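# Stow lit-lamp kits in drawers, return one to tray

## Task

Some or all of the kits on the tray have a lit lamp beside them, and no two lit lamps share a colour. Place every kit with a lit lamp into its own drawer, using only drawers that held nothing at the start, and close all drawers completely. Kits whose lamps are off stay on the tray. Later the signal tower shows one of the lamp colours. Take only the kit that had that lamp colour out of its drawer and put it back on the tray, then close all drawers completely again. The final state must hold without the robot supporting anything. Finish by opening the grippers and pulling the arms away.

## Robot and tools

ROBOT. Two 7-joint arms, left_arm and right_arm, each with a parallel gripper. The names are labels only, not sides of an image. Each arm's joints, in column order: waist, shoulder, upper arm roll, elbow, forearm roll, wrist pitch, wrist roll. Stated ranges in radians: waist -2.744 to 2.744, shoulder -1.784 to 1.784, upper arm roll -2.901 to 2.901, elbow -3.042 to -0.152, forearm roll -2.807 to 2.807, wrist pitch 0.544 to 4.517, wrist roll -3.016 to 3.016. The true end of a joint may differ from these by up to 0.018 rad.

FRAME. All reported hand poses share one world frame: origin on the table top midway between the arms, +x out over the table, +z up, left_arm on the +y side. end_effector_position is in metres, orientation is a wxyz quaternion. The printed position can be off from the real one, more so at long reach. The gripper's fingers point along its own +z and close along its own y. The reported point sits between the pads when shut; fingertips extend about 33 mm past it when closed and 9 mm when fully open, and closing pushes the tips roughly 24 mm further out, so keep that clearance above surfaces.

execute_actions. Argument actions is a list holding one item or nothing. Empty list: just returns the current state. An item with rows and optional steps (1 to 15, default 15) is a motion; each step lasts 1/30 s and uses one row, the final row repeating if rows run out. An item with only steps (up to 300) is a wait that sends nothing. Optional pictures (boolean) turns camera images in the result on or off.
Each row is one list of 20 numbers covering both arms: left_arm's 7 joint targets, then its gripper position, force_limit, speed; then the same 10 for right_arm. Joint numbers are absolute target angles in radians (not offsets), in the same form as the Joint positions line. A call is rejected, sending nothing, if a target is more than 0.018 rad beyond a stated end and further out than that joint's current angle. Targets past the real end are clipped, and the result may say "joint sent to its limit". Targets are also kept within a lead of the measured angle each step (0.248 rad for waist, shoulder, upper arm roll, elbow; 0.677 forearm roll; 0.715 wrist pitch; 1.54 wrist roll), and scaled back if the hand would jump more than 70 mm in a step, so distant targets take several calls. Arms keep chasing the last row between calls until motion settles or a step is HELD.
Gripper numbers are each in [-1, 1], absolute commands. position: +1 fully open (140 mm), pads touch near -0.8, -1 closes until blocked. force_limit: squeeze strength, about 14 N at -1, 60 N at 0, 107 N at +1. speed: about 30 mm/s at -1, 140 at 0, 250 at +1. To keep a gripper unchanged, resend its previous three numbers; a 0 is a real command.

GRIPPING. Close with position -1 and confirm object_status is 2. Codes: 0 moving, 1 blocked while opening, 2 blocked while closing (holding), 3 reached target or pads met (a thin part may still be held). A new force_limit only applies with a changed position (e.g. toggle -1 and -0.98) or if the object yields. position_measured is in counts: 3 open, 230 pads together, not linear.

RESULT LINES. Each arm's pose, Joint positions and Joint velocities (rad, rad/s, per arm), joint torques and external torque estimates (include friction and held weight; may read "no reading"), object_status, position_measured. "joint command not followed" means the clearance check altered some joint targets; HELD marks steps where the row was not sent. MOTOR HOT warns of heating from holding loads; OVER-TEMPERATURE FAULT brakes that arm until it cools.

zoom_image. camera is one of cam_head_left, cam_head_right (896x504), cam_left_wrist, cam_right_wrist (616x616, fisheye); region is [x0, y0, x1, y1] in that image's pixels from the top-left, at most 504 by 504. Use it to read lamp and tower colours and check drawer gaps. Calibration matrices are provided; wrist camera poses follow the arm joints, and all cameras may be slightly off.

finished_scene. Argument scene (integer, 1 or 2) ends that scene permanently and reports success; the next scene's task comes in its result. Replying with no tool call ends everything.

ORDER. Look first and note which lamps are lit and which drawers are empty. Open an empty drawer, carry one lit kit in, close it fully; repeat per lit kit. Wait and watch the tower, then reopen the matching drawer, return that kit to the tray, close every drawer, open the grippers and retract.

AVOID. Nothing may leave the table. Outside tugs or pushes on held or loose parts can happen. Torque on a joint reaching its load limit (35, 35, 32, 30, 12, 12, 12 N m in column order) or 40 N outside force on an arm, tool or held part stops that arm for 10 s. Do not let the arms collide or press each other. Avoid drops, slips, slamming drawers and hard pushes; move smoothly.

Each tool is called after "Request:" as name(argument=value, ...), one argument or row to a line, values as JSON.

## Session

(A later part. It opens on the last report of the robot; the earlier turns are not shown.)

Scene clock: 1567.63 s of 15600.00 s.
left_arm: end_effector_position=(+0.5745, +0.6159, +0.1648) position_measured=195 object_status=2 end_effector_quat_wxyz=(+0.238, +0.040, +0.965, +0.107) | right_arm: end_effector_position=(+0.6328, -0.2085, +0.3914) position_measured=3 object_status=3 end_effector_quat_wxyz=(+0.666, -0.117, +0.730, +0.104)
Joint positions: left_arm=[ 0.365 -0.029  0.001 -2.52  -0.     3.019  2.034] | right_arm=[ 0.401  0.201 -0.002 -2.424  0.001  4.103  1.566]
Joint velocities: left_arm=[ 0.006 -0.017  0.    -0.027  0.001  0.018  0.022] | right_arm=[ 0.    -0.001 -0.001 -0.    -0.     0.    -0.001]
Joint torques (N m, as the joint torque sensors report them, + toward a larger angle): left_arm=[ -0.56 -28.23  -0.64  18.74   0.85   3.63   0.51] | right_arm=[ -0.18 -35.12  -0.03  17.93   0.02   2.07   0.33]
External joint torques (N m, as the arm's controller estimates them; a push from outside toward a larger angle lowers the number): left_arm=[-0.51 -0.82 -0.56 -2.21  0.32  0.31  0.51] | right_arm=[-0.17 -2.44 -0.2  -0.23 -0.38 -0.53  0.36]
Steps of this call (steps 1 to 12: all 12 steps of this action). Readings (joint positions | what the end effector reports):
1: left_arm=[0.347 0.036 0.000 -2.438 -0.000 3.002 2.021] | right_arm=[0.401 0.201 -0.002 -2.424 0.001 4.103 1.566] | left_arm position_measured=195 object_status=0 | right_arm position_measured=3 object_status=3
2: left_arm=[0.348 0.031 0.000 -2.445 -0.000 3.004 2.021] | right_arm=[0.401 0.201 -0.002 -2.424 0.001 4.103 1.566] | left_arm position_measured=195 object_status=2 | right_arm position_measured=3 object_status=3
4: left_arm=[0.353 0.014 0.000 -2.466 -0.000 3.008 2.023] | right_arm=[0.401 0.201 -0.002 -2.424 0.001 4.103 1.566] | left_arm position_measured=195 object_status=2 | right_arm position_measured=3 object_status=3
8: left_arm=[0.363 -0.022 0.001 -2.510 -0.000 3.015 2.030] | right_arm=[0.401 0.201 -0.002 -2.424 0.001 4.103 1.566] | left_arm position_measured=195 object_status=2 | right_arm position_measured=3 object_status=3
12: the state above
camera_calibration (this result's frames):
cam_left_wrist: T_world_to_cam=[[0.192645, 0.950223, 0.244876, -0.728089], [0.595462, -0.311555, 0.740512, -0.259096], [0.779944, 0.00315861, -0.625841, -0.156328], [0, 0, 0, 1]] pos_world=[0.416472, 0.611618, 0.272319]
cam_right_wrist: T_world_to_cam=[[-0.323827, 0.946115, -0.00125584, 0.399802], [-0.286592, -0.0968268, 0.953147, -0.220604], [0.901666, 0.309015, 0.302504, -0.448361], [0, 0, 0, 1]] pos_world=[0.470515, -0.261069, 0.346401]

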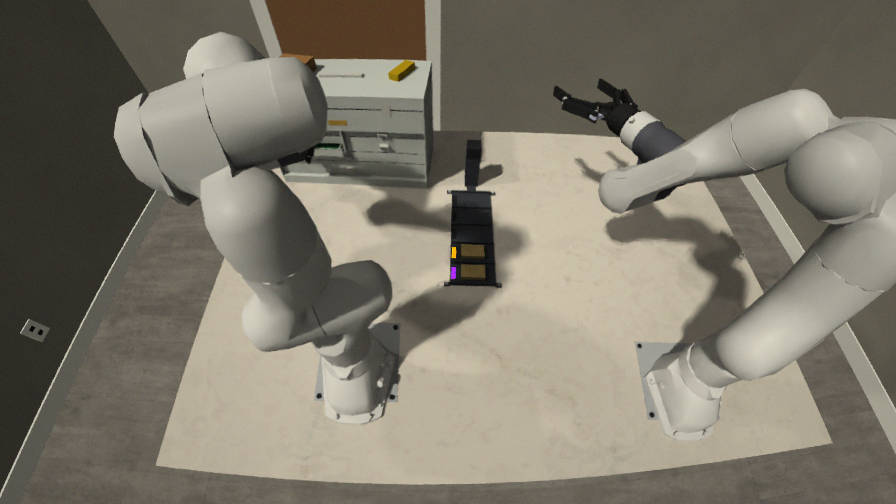

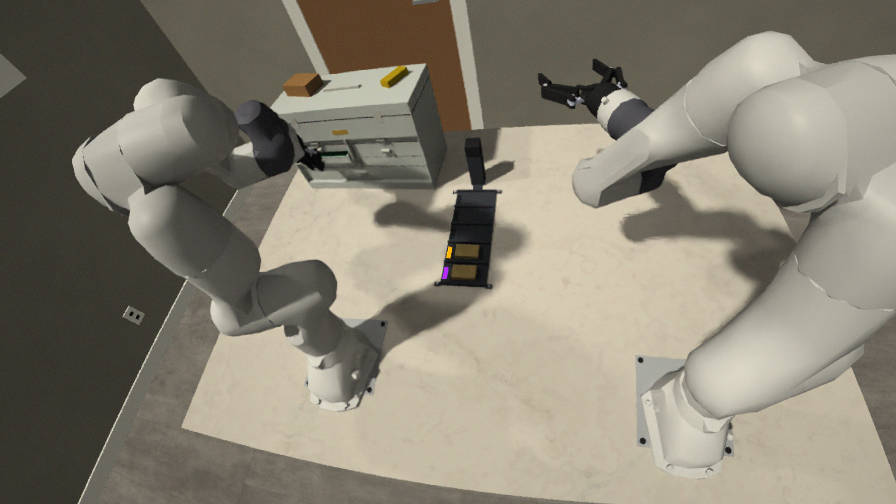

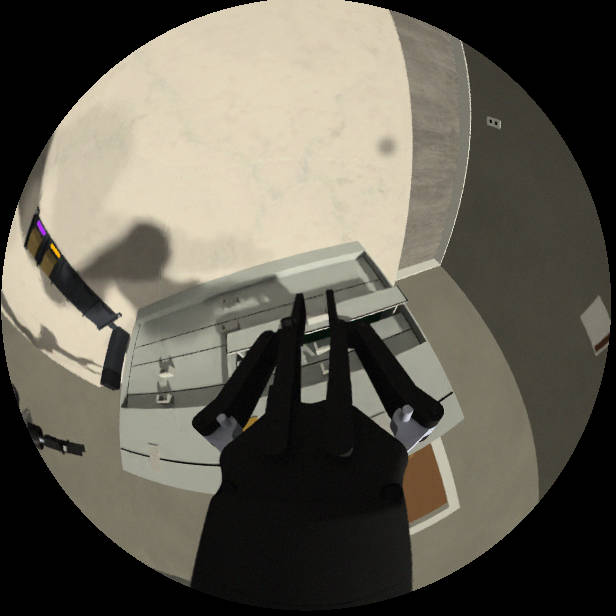

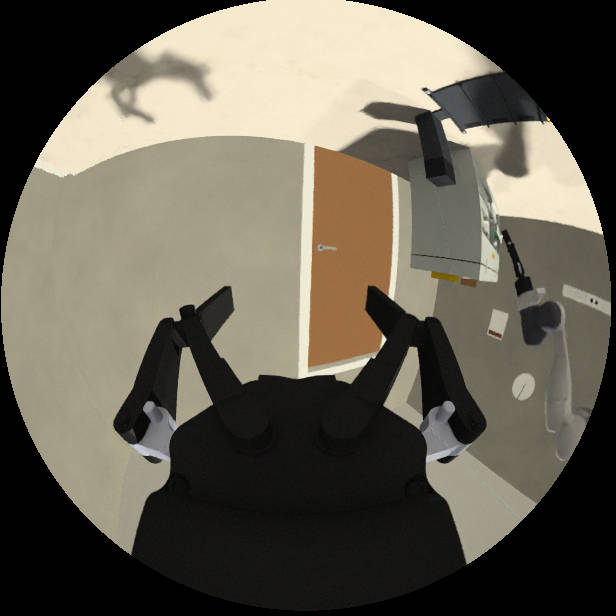

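Request:
execute_actions(
  actions=[
    {"rows":[[0.371,-0.049,0,-2.546,0,3.027,2.055,-1,0,0,0.4,0.2,0,-2.425,0,4.1,1.571,1,0,1],[0.376,-0.066,0,-2.566,0,3.03,2.06,-1,0,0,0.4,0.2,0,-2.425,0,4.1,1.571,1,0,1],[0.381,-0.082,0,-2.586,0,3.033,2.066,-1,0,0,0.4,0.2,0,-2.425,0,4.1,1.571,1,0,1],[0.386,-0.099,0,-2.606,0,3.036,2.072,-1,0,0,0.4,0.2,0,-2.425,0,4.1,1.571,1,0,1],[0.391,-0.116,0,-2.626,0,3.039,2.078,-1,0,0,0.4,0.2,0,-2.425,0,4.1,1.571,1,0,1],[0.396,-0.132,0,-2.646,0,3.042,2.084,-1,0,0,0.4,0.2,0,-2.425,0,4.1,1.571,1,0,1],[0.401,-0.149,0,-2.665,0,3.044,2.09,-1,0,0,0.4,0.2,0,-2.425,0,4.1,1.571,1,0,1],[0.407,-0.169,0,-2.686,0,3.046,2.097,-1,0,0,0.4,0.2,0,-2.425,0,4.1,1.571,1,0,1],[0.413,-0.188,0,-2.707,0,3.048,2.104,-1,0,0,0.4,0.2,0,-2.425,0,4.1,1.571,1,0,1],[0.419,-0.208,0,-2.728,0,3.049,2.11,-1,0,0,0.4,0.2,0,-2.425,0,4.1,1.571,1,0,1],[0.426,-0.228,0,-2.749,0,3.05,2.116,-1,0,0,0.4,0.2,0,-2.425,0,4.1,1.571,1,0,1],[0.432,-0.248,0,-2.769,0,3.05,2.122,-1,0,0,0.4,0.2,0,-2.425,0,4.1,1.571,1,0,1],[0.439,-0.268,0,-2.79,0,3.05,2.125,-1,0,0,0.4,0.2,0,-2.425,0,4.1,1.571,1,0,1]],"steps":15},
  ],
  pictures=false,
)

Request:
execute_actions(
  actions=[
    {"steps":12},
  ],
)

Scene clock: 1589.30 s of 15600.00 s.
left_arm: end_effector_position=(+0.4874, +0.6199, +0.1660) position_measured=195 object_status=2 end_effector_quat_wxyz=(+0.232, +0.032, +0.965, +0.121) | right_arm: end_effector_position=(+0.6328, -0.2085, +0.3914) position_measured=3 object_status=3 end_effector_quat_wxyz=(+0.666, -0.117, +0.730, +0.104)
Joint positions: left_arm=[ 0.433 -0.251  0.001 -2.768 -0.     3.046  2.086] | right_arm=[ 0.401  0.201 -0.002 -2.424  0.001  4.103  1.566]
Joint velocities: left_arm=[ 0.081 -0.239 -0.    -0.248  0.     0.019  0.1  ] | right_arm=[ 0.    -0.     0.    -0.001  0.001  0.    -0.002]
Joint torques (N m, as the joint torque sensors report them, + toward a larger angle): left_arm=[ -1.25 -17.72  -0.68  18.95   0.83   3.43   0.52] | right_arm=[ -0.37 -34.73  -0.13  17.36  -0.01   2.06   0.36]
External joint torques (N m, as the arm's controller estimates them; a push from outside toward a larger angle lowers the number): left_arm=[-0.13 -0.92  0.64 -2.97  0.1   0.1   0.51] | right_arm=[-0.35 -2.09 -0.29 -0.75 -0.42 -0.54  0.39]
Steps of this call (steps 1 to 15: the robot went on to your last target; steps 16 to 90: nothing new was sent; then 18.17 s passed at rest; steps 91 to 105: all 15 steps of this action). Readings (joint positions | what the end effector reports):
91: left_arm=[0.366 -0.034 0.001 -2.527 -0.000 3.023 2.040] | right_arm=[0.401 0.201 -0.002 -2.424 0.001 4.103 1.566] | left_arm position_measured=195 object_status=2 | right_arm position_measured=3 object_status=3
92: left_arm=[0.369 -0.042 0.001 -2.537 -0.000 3.025 2.041] | right_arm=[0.401 0.201 -0.002 -2.424 0.001 4.103 1.566] | left_arm position_measured=195 object_status=2 | right_arm position_measured=3 object_status=3
94: left_arm=[0.376 -0.067 0.001 -2.567 -0.000 3.028 2.045] | right_arm=[0.401 0.201 -0.002 -2.424 0.001 4.103 1.566] | left_arm position_measured=195 object_status=2 | right_arm position_measured=3 object_status=3
98: left_arm=[0.395 -0.131 0.001 -2.640 -0.000 3.037 2.057] | right_arm=[0.401 0.201 -0.002 -2.424 0.001 4.103 1.566] | left_arm position_measured=195 object_status=2 | right_arm position_measured=3 object_status=3
105: the state above

Scene clock: 1589.70 s of 15600.00 s.
left_arm: end_effector_position=(+0.4818, +0.6203, +0.1661) position_measured=195 object_status=2 end_effector_quat_wxyz=(+0.231, +0.039, +0.964, +0.125) | right_arm: end_effector_position=(+0.6328, -0.2085, +0.3914) position_measured=3 object_status=3 end_effector_quat_wxyz=(+0.666, -0.117, +0.730, +0.104)
Joint positions: left_arm=[ 0.438 -0.267  0.001 -2.785 -0.     3.05   2.106] | right_arm=[ 0.401  0.201 -0.002 -2.424  0.001  4.103  1.566]
Joint velocities: left_arm=[-0.    -0.001 -0.001 -0.     0.     0.002  0.021] | right_arm=[-0.001 -0.001  0.002  0.     0.001 -0.    -0.001]
Joint torques (N m, as the joint torque sensors report them, + toward a larger angle): left_arm=[  0.02 -18.98  -0.14  17.48   0.77   3.36   0.72] | right_arm=[ -0.17 -34.65  -0.1   17.47  -0.01   2.03   0.35]
External joint torques (N m, as the arm's controller estimates them; a push from outside toward a larger angle lowers the number): left_arm=[ 0.07 -0.14  0.18 -2.98  0.26  0.05  0.72] | right_arm=[-0.18 -1.88 -0.29 -0.77 -0.42 -0.58  0.38]
Steps of this call (steps 1 to 12: the robot went on to your last target). Readings (joint positions | what the end effector reports):
1: left_arm=[0.435 -0.258 0.001 -2.775 -0.000 3.047 2.089] | right_arm=[0.401 0.201 -0.002 -2.424 0.001 4.103 1.566] | left_arm position_measured=195 object_status=2 | right_arm position_measured=3 object_status=3
2: left_arm=[0.436 -0.261 0.001 -2.778 -0.000 3.048 2.092] | right_arm=[0.401 0.201 -0.002 -2.424 0.001 4.103 1.566] | left_arm position_measured=195 object_status=2 | right_arm position_measured=3 object_status=3
4: left_arm=[0.437 -0.265 0.001 -2.782 -0.000 3.049 2.096] | right_arm=[0.401 0.201 -0.002 -2.424 0.001 4.103 1.566] | left_arm position_measured=195 object_status=2 | right_arm position_measured=3 object_status=3
8: left_arm=[0.438 -0.267 0.001 -2.785 -0.000 3.050 2.103] | right_arm=[0.401 0.201 -0.002 -2.424 0.001 4.103 1.566] | left_arm position_measured=195 object_status=2 | right_arm position_measured=3 object_status=3
12: the state above
camera_calibration (this result's frames):
cam_left_wrist: T_world_to_cam=[[0.184949, 0.943242, 0.27584, -0.71185], [0.607012, -0.330384, 0.722761, -0.194434], [0.772872, 0.0337639, -0.633663, -0.097461], [0, 0, 0, 1]] pos_world=[0.325004, 0.6105, 0.275128]
cam_right_wrist: T_world_to_cam=[[-0.323827, 0.946115, -0.00125582, 0.399802], [-0.286592, -0.0968268, 0.953147, -0.220604], [0.901666, 0.309015, 0.302504, -0.448361], [0, 0, 0, 1]] pos_world=[0.470515, -0.261069, 0.346401]

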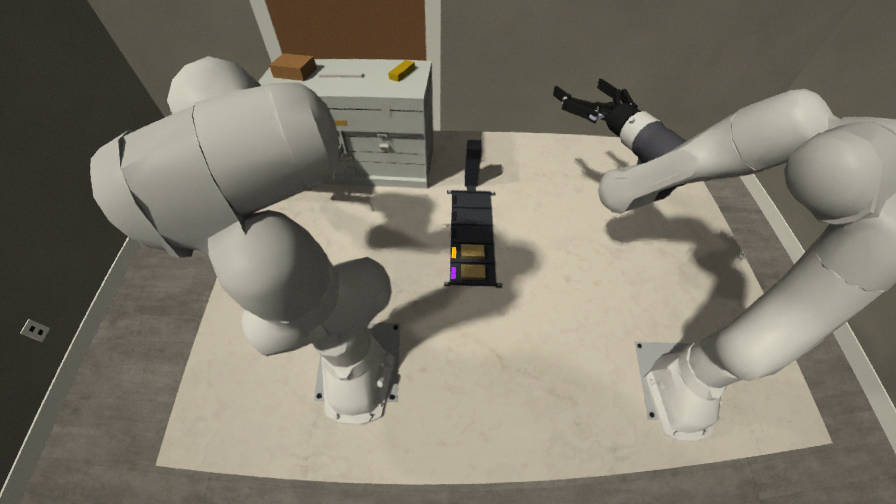

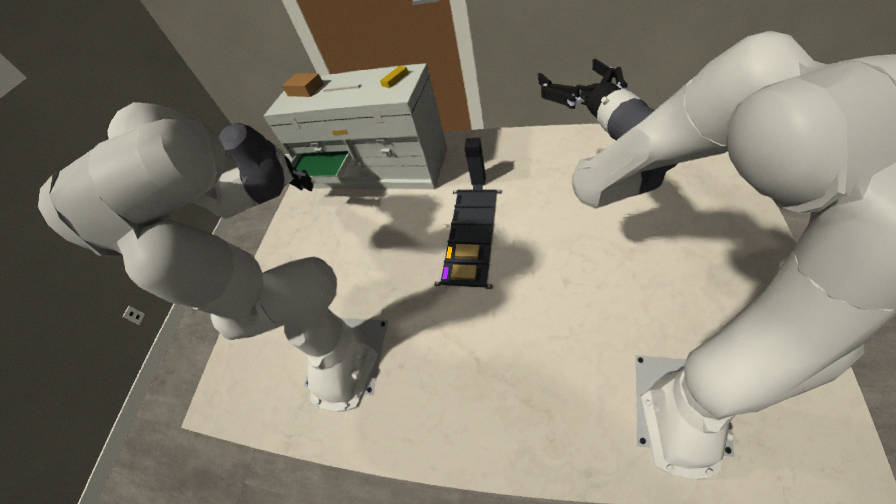

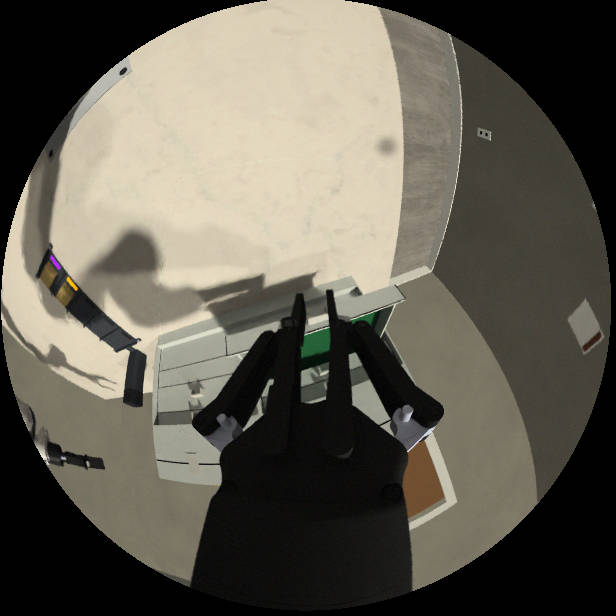

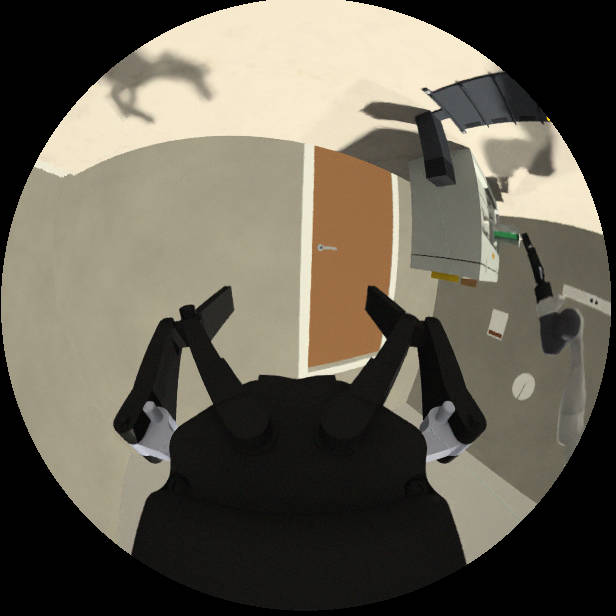

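Request:
execute_actions(
  actions=[
    {"rows":[[0.439,-0.267,0,-2.786,0,3.05,2.115,0.25,0,0,0.4,0.2,0,-2.425,0,4.1,1.571,1,0,1]],"steps":12},
  ],
  pictures=false,
)

Request:
execute_actions(
  actions=[
    {"rows":[[0.439,-0.267,0,-2.786,0,2.8,2.115,0.25,0,0,0.4,0.2,0,-2.425,0,4.1,1.571,1,0,1]],"steps":10},
  ],
  pictures=false,
)

Request:
execute_actions(
  actions=[
    {"rows":[[-0.753,-0.3,0,-2.75,0,2.6,0.84,0.25,0,0,0.4,0.2,0,-2.425,0,4.1,1.571,1,0,1]],"steps":15},
  ],
  pictures=false,
)

Request:
execute_actions(
  actions=[
    {"rows":[[-0.753,-0.107,0,-2.6,0,2.49,0.84,0.25,0,0,0.4,0.2,0,-2.425,0,4.1,1.571,1,0,1]],"steps":15},
  ],
  pictures=false,
)

Request:
execute_actions(
  actions=[
    {"steps":30},
  ],
)

Scene clock: 1610.43 s of 15600.00 s.
left_arm: end_effector_position=(+0.4816, +0.6206, +0.1661) position_measured=112 object_status=0 end_effector_quat_wxyz=(+0.231, +0.042, +0.964, +0.125) | right_arm: end_effector_position=(+0.6328, -0.2085, +0.3914) position_measured=3 object_status=3 end_effector_quat_wxyz=(+0.666, -0.117, +0.730, +0.104)
Joint positions: left_arm=[ 0.439 -0.267  0.001 -2.785 -0.     3.051  2.111] | right_arm=[ 0.401  0.201 -0.002 -2.424  0.001  4.103  1.566]
Joint velocities: left_arm=[ 0.001 -0.     0.001 -0.     0.    -0.     0.001] | right_arm=[-0.001  0.001 -0.     0.     0.    -0.     0.   ]
Joint torques (N m, as the joint torque sensors report them, + toward a larger angle): left_arm=[  0.03 -18.87  -0.82  20.06   0.86   3.33   0.21] | right_arm=[ -0.27 -34.53   0.09  17.48  -0.01   2.08   0.39]
External joint torques (N m, as the arm's controller estimates them; a push from outside toward a larger angle lowers the number): left_arm=[-0.02 -0.09 -0.6  -0.31  0.37  0.03  0.21] | right_arm=[-0.19 -1.95 -0.01 -0.64 -0.42 -0.51  0.42]
Steps of this call (steps 1 to 30: the robot went on to your last target; steps 31 to 90: nothing new was sent; then 17.33 s passed at rest; steps 91 to 102: all 12 steps of this action). Readings (joint positions | what the end effector reports):
91: left_arm=[0.438 -0.267 0.001 -2.785 -0.000 3.051 2.111] | right_arm=[0.401 0.201 -0.002 -2.424 0.001 4.103 1.566] | left_arm position_measured=195 object_status=0 | right_arm position_measured=3 object_status=3
92: left_arm=[0.439 -0.267 0.001 -2.785 -0.000 3.051 2.111] | right_arm=[0.401 0.201 -0.002 -2.424 0.001 4.103 1.566] | left_arm position_measured=193 object_status=0 | right_arm position_measured=3 object_status=3
94: left_arm=[0.439 -0.267 0.001 -2.785 -0.000 3.051 2.111] | right_arm=[0.401 0.201 -0.002 -2.424 0.001 4.103 1.566] | left_arm position_measured=173 object_status=0 | right_arm position_measured=3 object_status=3
98: left_arm=[0.439 -0.267 0.001 -2.785 -0.000 3.051 2.111] | right_arm=[0.401 0.201 -0.002 -2.424 0.001 4.103 1.566] | left_arm position_measured=143 object_status=0 | right_arm position_measured=3 object_status=3
102: the state above

Scene clock: 1610.77 s of 15600.00 s.
left_arm: end_effector_position=(+0.4337, +0.5972, +0.1218) position_measured=98 object_status=3 end_effector_quat_wxyz=(+0.141, +0.043, +0.986, +0.076) | right_arm: end_effector_position=(+0.6328, -0.2085, +0.3914) position_measured=3 object_status=3 end_effector_quat_wxyz=(+0.666, -0.117, +0.730, +0.104)
Joint positions: left_arm=[ 0.439 -0.268  0.001 -2.786 -0.     2.839  2.111] | right_arm=[ 0.401  0.201 -0.002 -2.424  0.001  4.103  1.566]
Joint velocities: left_arm=[ 0.001  0.001 -0.002 -0.    -0.001 -0.215 -0.001] | right_arm=[ 0.002  0.     0.001 -0.001 -0.001 -0.001  0.   ]
Joint torques (N m, as the joint torque sensors report them, + toward a larger angle): left_arm=[ -0.58 -17.83  -0.56  19.35   0.86   2.52   0.29] | right_arm=[ -0.44 -34.46   0.3   17.75   0.01   2.04   0.38]
External joint torques (N m, as the arm's controller estimates them; a push from outside toward a larger angle lowers the number): left_arm=[-0.55  0.86 -0.27 -1.07  0.35 -0.63  0.29] | right_arm=[-0.62 -1.91 -0.04 -0.34 -0.37 -0.55  0.41]
Steps of this call (steps 1 to 10: all 10 steps of this action). Readings (joint positions | what the end effector reports):
1: left_arm=[0.439 -0.268 0.001 -2.783 -0.000 3.018 2.111] | right_arm=[0.401 0.201 -0.002 -2.424 0.001 4.103 1.566] | left_arm position_measured=105 object_status=0 | right_arm position_measured=3 object_status=3
2: left_arm=[0.439 -0.269 0.001 -2.783 -0.000 2.982 2.111] | right_arm=[0.401 0.201 -0.002 -2.424 0.001 4.103 1.566] | left_arm position_measured=99 object_status=0 | right_arm position_measured=3 object_status=3
4: left_arm=[0.439 -0.268 0.001 -2.785 -0.000 2.923 2.111] | right_arm=[0.401 0.201 -0.002 -2.424 0.001 4.103 1.566] | left_arm position_measured=98 object_status=0 | right_arm position_measured=3 object_status=3
8: left_arm=[0.439 -0.268 0.001 -2.786 -0.000 2.857 2.111] | right_arm=[0.401 0.201 -0.002 -2.424 0.001 4.103 1.566] | left_arm position_measured=98 object_status=3 | right_arm position_measured=3 object_status=3
10: the state above

Scene clock: 1611.27 s of 15600.00 s.
left_arm: end_effector_position=(+0.4404, +0.2891, +0.1192) position_measured=98 object_status=3 end_effector_quat_wxyz=(+0.095, -0.004, +0.995, -0.023) | right_arm: end_effector_position=(+0.6328, -0.2085, +0.3914) position_measured=3 object_status=3 end_effector_quat_wxyz=(+0.666, -0.117, +0.730, +0.104)
Joint positions: left_arm=[-0.247 -0.295  0.002 -2.751 -0.002  2.651  1.335] | right_arm=[ 0.401  0.201 -0.002 -2.424  0.001  4.103  1.566]
Joint velocities: left_arm=[-1.395 -0.004 -0.078  0.008  0.001 -0.15  -0.972] | right_arm=[-0.002 -0.002  0.    -0.001  0.    -0.001 -0.001]
Joint torques (N m, as the joint torque sensors report them, + toward a larger angle): left_arm=[  3.4  -20.61   2.69  19.94   1.17   2.23  -0.5 ] | right_arm=[ -0.11 -34.45  -0.02  17.42  -0.01   2.05   0.41]
External joint torques (N m, as the arm's controller estimates them; a push from outside toward a larger angle lowers the number): left_arm=[-2.11 -2.23 -0.7   0.35  0.7  -0.47 -0.51] | right_arm=[-0.06 -1.67 -0.15 -0.81 -0.43 -0.55  0.44]
Steps of this call (steps 1 to 15: all 15 steps of this action). Readings (joint positions | what the end effector reports):
1: left_arm=[0.409 -0.271 0.011 -2.782 -0.002 2.816 2.041] | right_arm=[0.401 0.201 -0.002 -2.424 0.001 4.103 1.566] | left_arm position_measured=98 object_status=3 | right_arm position_measured=3 object_status=3
2: left_arm=[0.368 -0.275 0.012 -2.777 -0.002 2.794 1.971] | right_arm=[0.401 0.201 -0.002 -2.424 0.001 4.103 1.566] | left_arm position_measured=98 object_status=3 | right_arm position_measured=3 object_status=3
4: left_arm=[0.278 -0.283 0.010 -2.767 -0.002 2.758 1.842] | right_arm=[0.401 0.201 -0.002 -2.424 0.001 4.103 1.566] | left_arm position_measured=98 object_status=3 | right_arm position_measured=3 object_status=3
8: left_arm=[0.093 -0.291 0.005 -2.756 -0.002 2.705 1.621] | right_arm=[0.401 0.201 -0.002 -2.424 0.001 4.103 1.566] | left_arm position_measured=98 object_status=3 | right_arm position_measured=3 object_status=3
15: the state above

Scene clock: 1611.77 s of 15600.00 s.
left_arm: end_effector_position=(+0.3332, +0.0947, +0.0827) position_measured=98 object_status=3 end_effector_quat_wxyz=(+0.006, +0.074, +0.997, -0.005) | right_arm: end_effector_position=(+0.6328, -0.2085, +0.3914) position_measured=3 object_status=3 end_effector_quat_wxyz=(+0.666, -0.117, +0.730, +0.104)
Joint positions: left_arm=[-0.749 -0.109 -0.007 -2.603 -0.001  2.51   0.979] | right_arm=[ 0.401  0.201 -0.002 -2.424  0.001  4.103  1.566]
Joint velocities: left_arm=[-0.039  0.011  0.028  0.011  0.001 -0.096 -0.435] | right_arm=[-0.002 -0.001 -0.     0.001  0.001 -0.     0.001]
Joint torques (N m, as the joint torque sensors report them, + toward a larger angle): left_arm=[ -1.57 -23.17   2.72  21.8    1.1    1.98  -0.31] | right_arm=[ -0.48 -34.61   0.17  17.66  -0.02   2.03   0.31]
External joint torques (N m, as the arm's controller estimates them; a push from outside toward a larger angle lowers the number): left_arm=[-2.68  1.02  1.72  1.76  0.69 -0.55 -0.32] | right_arm=[-0.38 -1.89  0.08 -0.55 -0.44 -0.57  0.34]
Steps of this call (steps 1 to 15: all 15 steps of this action). Readings (joint positions | what the end effector reports):
1: left_arm=[-0.295 -0.273 0.002 -2.728 -0.002 2.634 1.305] | right_arm=[0.401 0.201 -0.002 -2.424 0.001 4.103 1.566] | left_arm position_measured=98 object_status=3 | right_arm position_measured=3 object_status=3
2: left_arm=[-0.341 -0.240 0.002 -2.700 -0.002 2.621 1.277] | right_arm=[0.401 0.201 -0.002 -2.424 0.001 4.103 1.566] | left_arm position_measured=98 object_status=3 | right_arm position_measured=3 object_status=3
4: left_arm=[-0.434 -0.191 0.003 -2.662 -0.002 2.597 1.225] | right_arm=[0.401 0.201 -0.002 -2.424 0.001 4.103 1.566] | left_arm position_measured=98 object_status=3 | right_arm position_measured=3 object_status=3
8: left_arm=[-0.623 -0.137 0.002 -2.622 -0.002 2.557 1.130] | right_arm=[0.401 0.201 -0.002 -2.424 0.001 4.103 1.566] | left_arm position_measured=98 object_status=3 | right_arm position_measured=3 object_status=3
15: the state above

Scene clock: 1612.77 s of 15600.00 s.
left_arm: end_effector_position=(+0.3308, +0.0984, +0.0817) position_measured=98 object_status=3 end_effector_quat_wxyz=(+0.000, +0.009, +1.000, -0.001) | right_arm: end_effector_position=(+0.6328, -0.2085, +0.3914) position_measured=3 object_status=3 end_effector_quat_wxyz=(+0.666, -0.117, +0.730, +0.104)
Joint positions: left_arm=[-0.75  -0.109 -0.003 -2.602 -0.001  2.494  0.852] | right_arm=[ 0.401  0.201 -0.002 -2.424  0.001  4.103  1.566]
Joint velocities: left_arm=[-0.001  0.001  0.001  0.001  0.    -0.    -0.016] | right_arm=[ 0.    -0.    -0.     0.     0.002  0.    -0.001]
Joint torques (N m, as the joint torque sensors report them, + toward a larger angle): left_arm=[ -2.36 -22.12   2.41  20.67   0.98   1.92  -0.25] | right_arm=[ -0.2  -34.59   0.16  17.58   0.03   2.07   0.32]
External joint torques (N m, as the arm's controller estimates them; a push from outside toward a larger angle lowers the number): left_arm=[-2.39  1.71  2.47  0.79  0.5  -0.52 -0.25] | right_arm=[-0.14 -1.89  0.04 -0.6  -0.39 -0.53  0.35]
Steps of this call (steps 1 to 30: the robot went on to your last target). Readings (joint positions | what the end effector reports):
1: left_arm=[-0.750 -0.109 -0.006 -2.603 -0.001 2.507 0.965] | right_arm=[0.401 0.201 -0.002 -2.424 0.001 4.103 1.566] | left_arm position_measured=98 object_status=3 | right_arm position_measured=3 object_status=3
2: left_arm=[-0.750 -0.109 -0.005 -2.602 -0.001 2.505 0.953] | right_arm=[0.401 0.201 -0.002 -2.424 0.001 4.103 1.566] | left_arm position_measured=98 object_status=3 | right_arm position_measured=3 object_status=3
4: left_arm=[-0.750 -0.109 -0.004 -2.602 -0.001 2.501 0.932] | right_arm=[0.401 0.201 -0.002 -2.424 0.001 4.103 1.566] | left_arm position_measured=98 object_status=3 | right_arm position_measured=3 object_status=3
8: left_arm=[-0.750 -0.109 -0.003 -2.602 -0.001 2.497 0.902] | right_arm=[0.401 0.201 -0.002 -2.424 0.001 4.103 1.566] | left_arm position_measured=98 object_status=3 | right_arm position_measured=3 object_status=3
30: the state above
camera_calibration (this result's frames):
cam_left_wrist: T_world_to_cam=[[0.176926, 0.982554, -0.0573084, -0.14229], [0.896981, -0.137003, 0.420303, -0.304469], [0.405119, -0.125767, -0.905572, 0.142916], [0, 0, 0, 1]] pos_world=[0.24038, 0.116068, 0.249236]
cam_right_wrist: T_world_to_cam=[[-0.323827, 0.946115, -0.00125464, 0.399802], [-0.286591, -0.0968276, 0.953147, -0.220605], [0.901666, 0.309015, 0.302504, -0.448361], [0, 0, 0, 1]] pos_world=[0.470515, -0.261069, 0.346401]

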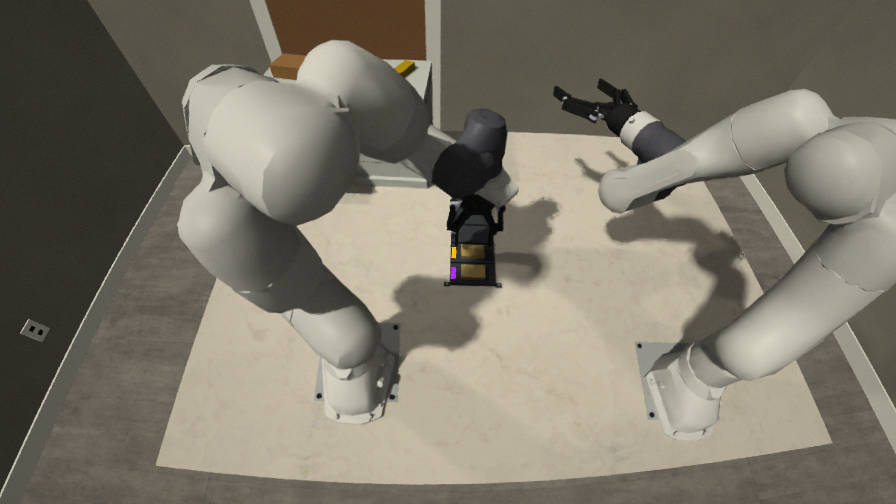

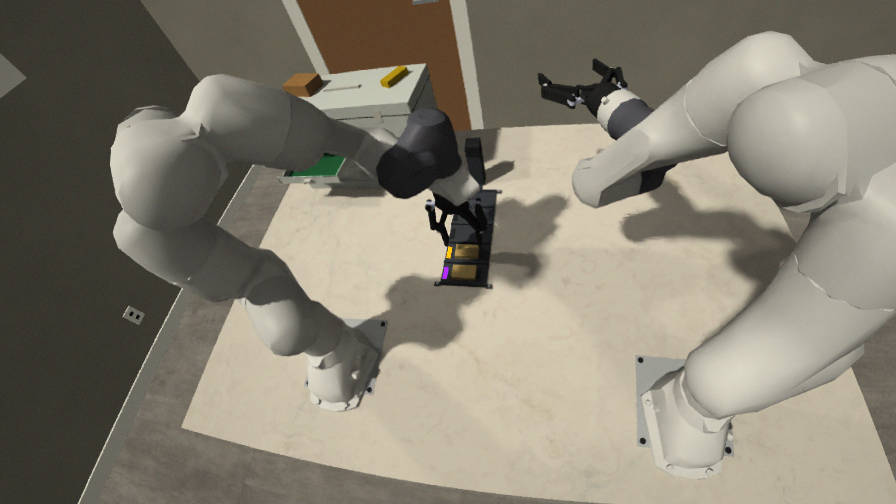

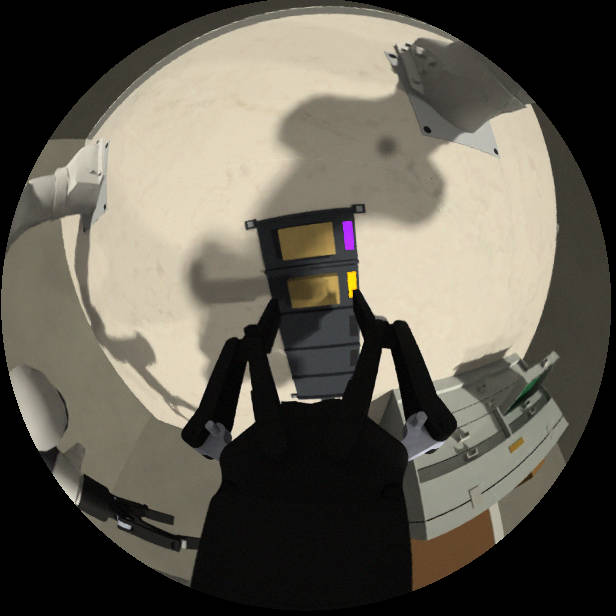

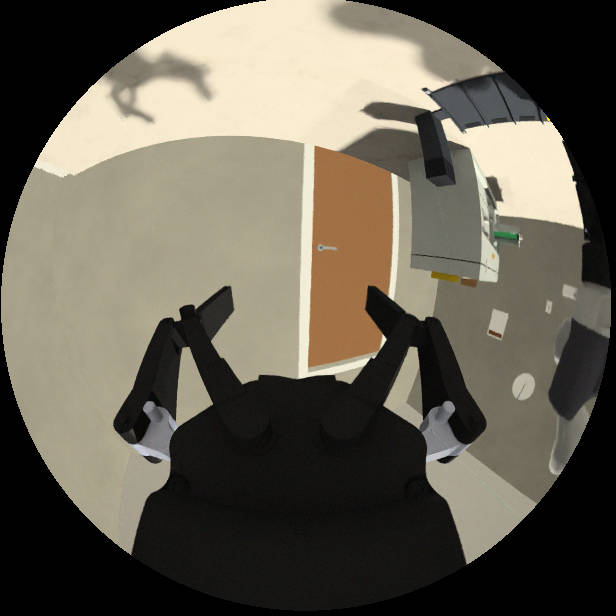

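Request:
execute_actions(
  actions=[
    {"rows":[[-0.76,-0.1,0,-2.602,0,2.54,0.833,0.25,0,0,0.4,0.2,0,-2.425,0,4.1,1.571,1,0,1],[-0.76,-0.088,0,-2.605,0,2.57,0.833,0.25,0,0,0.4,0.2,0,-2.425,0,4.1,1.571,1,0,1],[-0.76,-0.074,0,-2.608,0,2.595,0.833,0.25,0,0,0.4,0.2,0,-2.425,0,4.1,1.571,1,0,1],[-0.76,-0.06,0,-2.61,0,2.615,0.833,0.25,0,0,0.4,0.2,0,-2.425,0,4.1,1.571,1,0,1],[-0.76,-0.046,0,-2.612,0,2.633,0.833,0.25,0,0,0.4,0.2,0,-2.425,0,4.1,1.571,1,0,1],[-0.76,-0.032,0,-2.614,0,2.633,0.833,0.25,0,0,0.4,0.2,0,-2.425,0,4.1,1.571,1,0,1],[-0.76,-0.018,0,-2.616,0,2.633,0.833,0.25,0,0,0.4,0.2,0,-2.425,0,4.1,1.571,1,0,1],[-0.76,-0.004,0,-2.617,0,2.633,0.833,0.25,0,0,0.4,0.2,0,-2.425,0,4.1,1.571,1,0,1],[-0.76,0.009,0,-2.6185,0,2.633,0.833,0.25,0,0,0.4,0.2,0,-2.425,0,4.1,1.571,1,0,1]],"steps":15},
  ],
  pictures=false,
)

Request:
execute_actions(
  actions=[
    {"steps":10},
  ],
)

Scene clock: 1631.37 s of 15600.00 s.
left_arm: end_effector_position=(+0.3267, +0.0984, +0.0355) position_measured=98 object_status=3 end_effector_quat_wxyz=(-0.003, +0.007, +1.000, +0.003) | right_arm: end_effector_position=(+0.6328, -0.2085, +0.3914) position_measured=3 object_status=3 end_effector_quat_wxyz=(+0.666, -0.117, +0.730, +0.104)
Joint positions: left_arm=[-0.757  0.007 -0.002 -2.619 -0.001  2.618  0.841] | right_arm=[ 0.401  0.201 -0.002 -2.424  0.001  4.103  1.566]
Joint velocities: left_arm=[ 0.     0.001  0.     0.    -0.     0.065 -0.005] | right_arm=[-0.001  0.     0.002 -0.002 -0.002 -0.    -0.   ]
Joint torques (N m, as the joint torque sensors report them, + toward a larger angle): left_arm=[ -2.27 -25.1    0.6   18.14   0.96   3.21  -0.23] | right_arm=[ -0.19 -34.33   0.13  17.45   0.02   2.01   0.35]
External joint torques (N m, as the arm's controller estimates them; a push from outside toward a larger angle lowers the number): left_arm=[-2.34  1.37  0.53 -0.15  0.57  0.76 -0.23] | right_arm=[-0.21 -1.73 -0.06 -0.64 -0.38 -0.58  0.38]
Steps of this call (steps 1 to 15: the robot went on to your last target; steps 16 to 90: nothing new was sent; then 15.10 s passed at rest; steps 91 to 105: all 15 steps of this action). Readings (joint positions | what the end effector reports):
91: left_arm=[-0.751 -0.108 -0.002 -2.601 -0.001 2.501 0.846] | right_arm=[0.401 0.201 -0.002 -2.424 0.001 4.103 1.566] | left_arm position_measured=98 object_status=3 | right_arm position_measured=3 object_status=3
92: left_arm=[-0.753 -0.104 -0.002 -2.602 -0.001 2.512 0.845] | right_arm=[0.401 0.201 -0.002 -2.424 0.001 4.103 1.566] | left_arm position_measured=98 object_status=3 | right_arm position_measured=3 object_status=3
94: left_arm=[-0.756 -0.088 -0.002 -2.603 -0.001 2.542 0.844] | right_arm=[0.401 0.201 -0.002 -2.424 0.001 4.103 1.566] | left_arm position_measured=98 object_status=3 | right_arm position_measured=3 object_status=3
98: left_arm=[-0.757 -0.036 -0.002 -2.610 -0.001 2.590 0.843] | right_arm=[0.401 0.201 -0.002 -2.424 0.001 4.103 1.566] | left_arm position_measured=98 object_status=3 | right_arm position_measured=3 object_status=3
105: the state above

Scene clock: 1631.70 s of 15600.00 s.
left_arm: end_effector_position=(+0.3289, +0.0964, +0.0363) position_measured=98 object_status=3 end_effector_quat_wxyz=(+0.000, +0.006, +1.000, -0.000) | right_arm: end_effector_position=(+0.6328, -0.2085, +0.3914) position_measured=3 object_status=3 end_effector_quat_wxyz=(+0.666, -0.117, +0.730, +0.104)
Joint positions: left_arm=[-0.757  0.007 -0.002 -2.619 -0.001  2.627  0.84 ] | right_arm=[ 0.401  0.201 -0.002 -2.424  0.001  4.103  1.566]
Joint velocities: left_arm=[-0.     0.001 -0.001 -0.     0.001  0.009 -0.003] | right_arm=[ 0.    -0.001  0.     0.    -0.     0.001 -0.002]
Joint torques (N m, as the joint torque sensors report them, + toward a larger angle): left_arm=[ -2.83 -24.43   2.16  17.9    0.98   3.32  -0.3 ] | right_arm=[ -0.53 -34.63   0.18  17.88   0.     2.05   0.34]
External joint torques (N m, as the arm's controller estimates them; a push from outside toward a larger angle lowers the number): left_arm=[-2.77  1.49  2.22 -0.04  0.58  0.88 -0.3 ] | right_arm=[-0.59 -1.9  -0.05 -0.34 -0.4  -0.55  0.37]
Steps of this call (steps 1 to 10: the robot went on to your last target). Readings (joint positions | what the end effector reports):
1: left_arm=[-0.757 0.007 -0.002 -2.619 -0.001 2.620 0.841] | right_arm=[0.401 0.201 -0.002 -2.424 0.001 4.103 1.566] | left_arm position_measured=98 object_status=3 | right_arm position_measured=3 object_status=3
2: left_arm=[-0.757 0.007 -0.002 -2.619 -0.001 2.621 0.841] | right_arm=[0.401 0.201 -0.002 -2.424 0.001 4.103 1.566] | left_arm position_measured=98 object_status=3 | right_arm position_measured=3 object_status=3
4: left_arm=[-0.757 0.007 -0.002 -2.619 -0.001 2.624 0.841] | right_arm=[0.401 0.201 -0.002 -2.424 0.001 4.103 1.566] | left_arm position_measured=98 object_status=3 | right_arm position_measured=3 object_status=3
8: left_arm=[-0.757 0.007 -0.002 -2.619 -0.001 2.627 0.840] | right_arm=[0.401 0.201 -0.002 -2.424 0.001 4.103 1.566] | left_arm position_measured=98 object_status=3 | right_arm position_measured=3 object_status=3
10: the state above
camera_calibration (this result's frames):
cam_left_wrist: T_world_to_cam=[[0.171701, 0.983507, -0.0568624, -0.140981], [0.898067, -0.132536, 0.419416, -0.28473], [0.404962, -0.12308, -0.906012, 0.102182], [0, 0, 0, 1]] pos_world=[0.238534, 0.113495, 0.203982]
cam_right_wrist: T_world_to_cam=[[-0.323827, 0.946115, -0.00125436, 0.399802], [-0.286591, -0.0968279, 0.953147, -0.220605], [0.901666, 0.309015, 0.302504, -0.448361], [0, 0, 0, 1]] pos_world=[0.470515, -0.261069, 0.346401]

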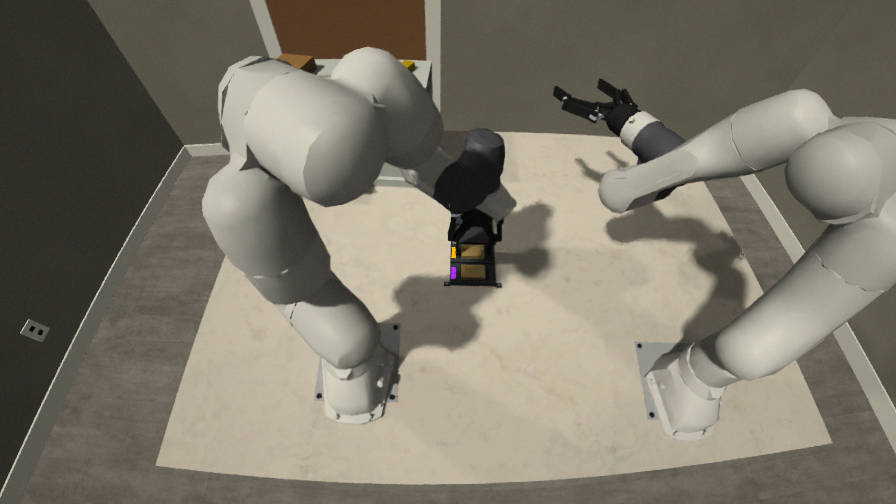

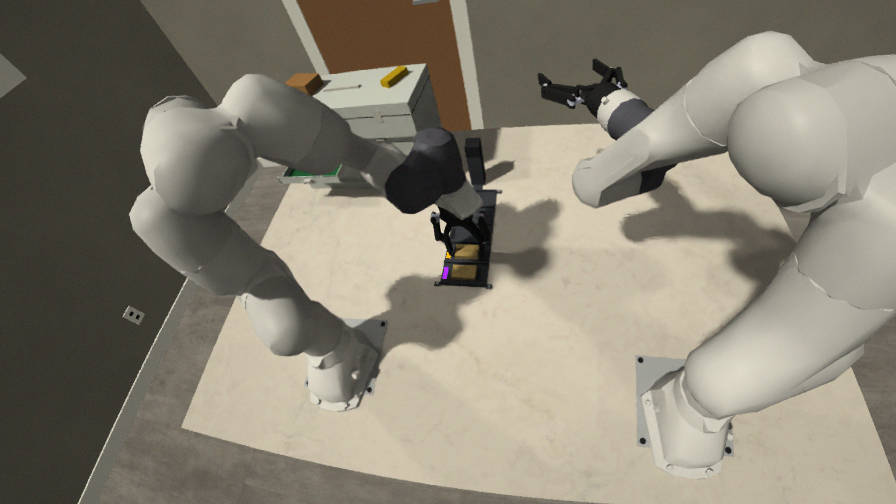

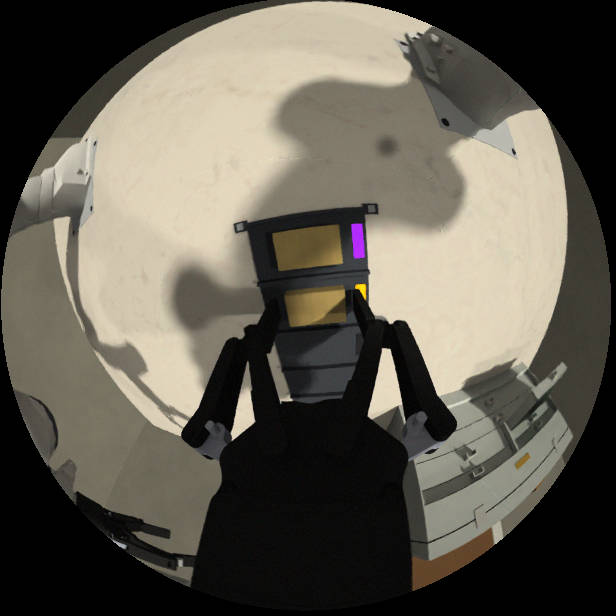

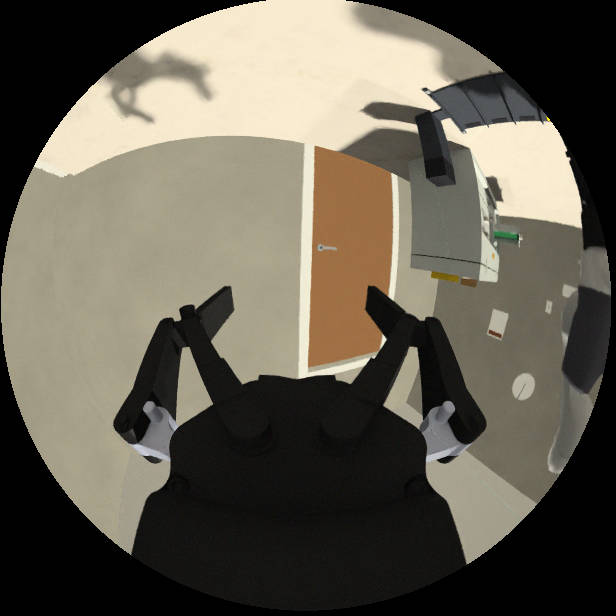

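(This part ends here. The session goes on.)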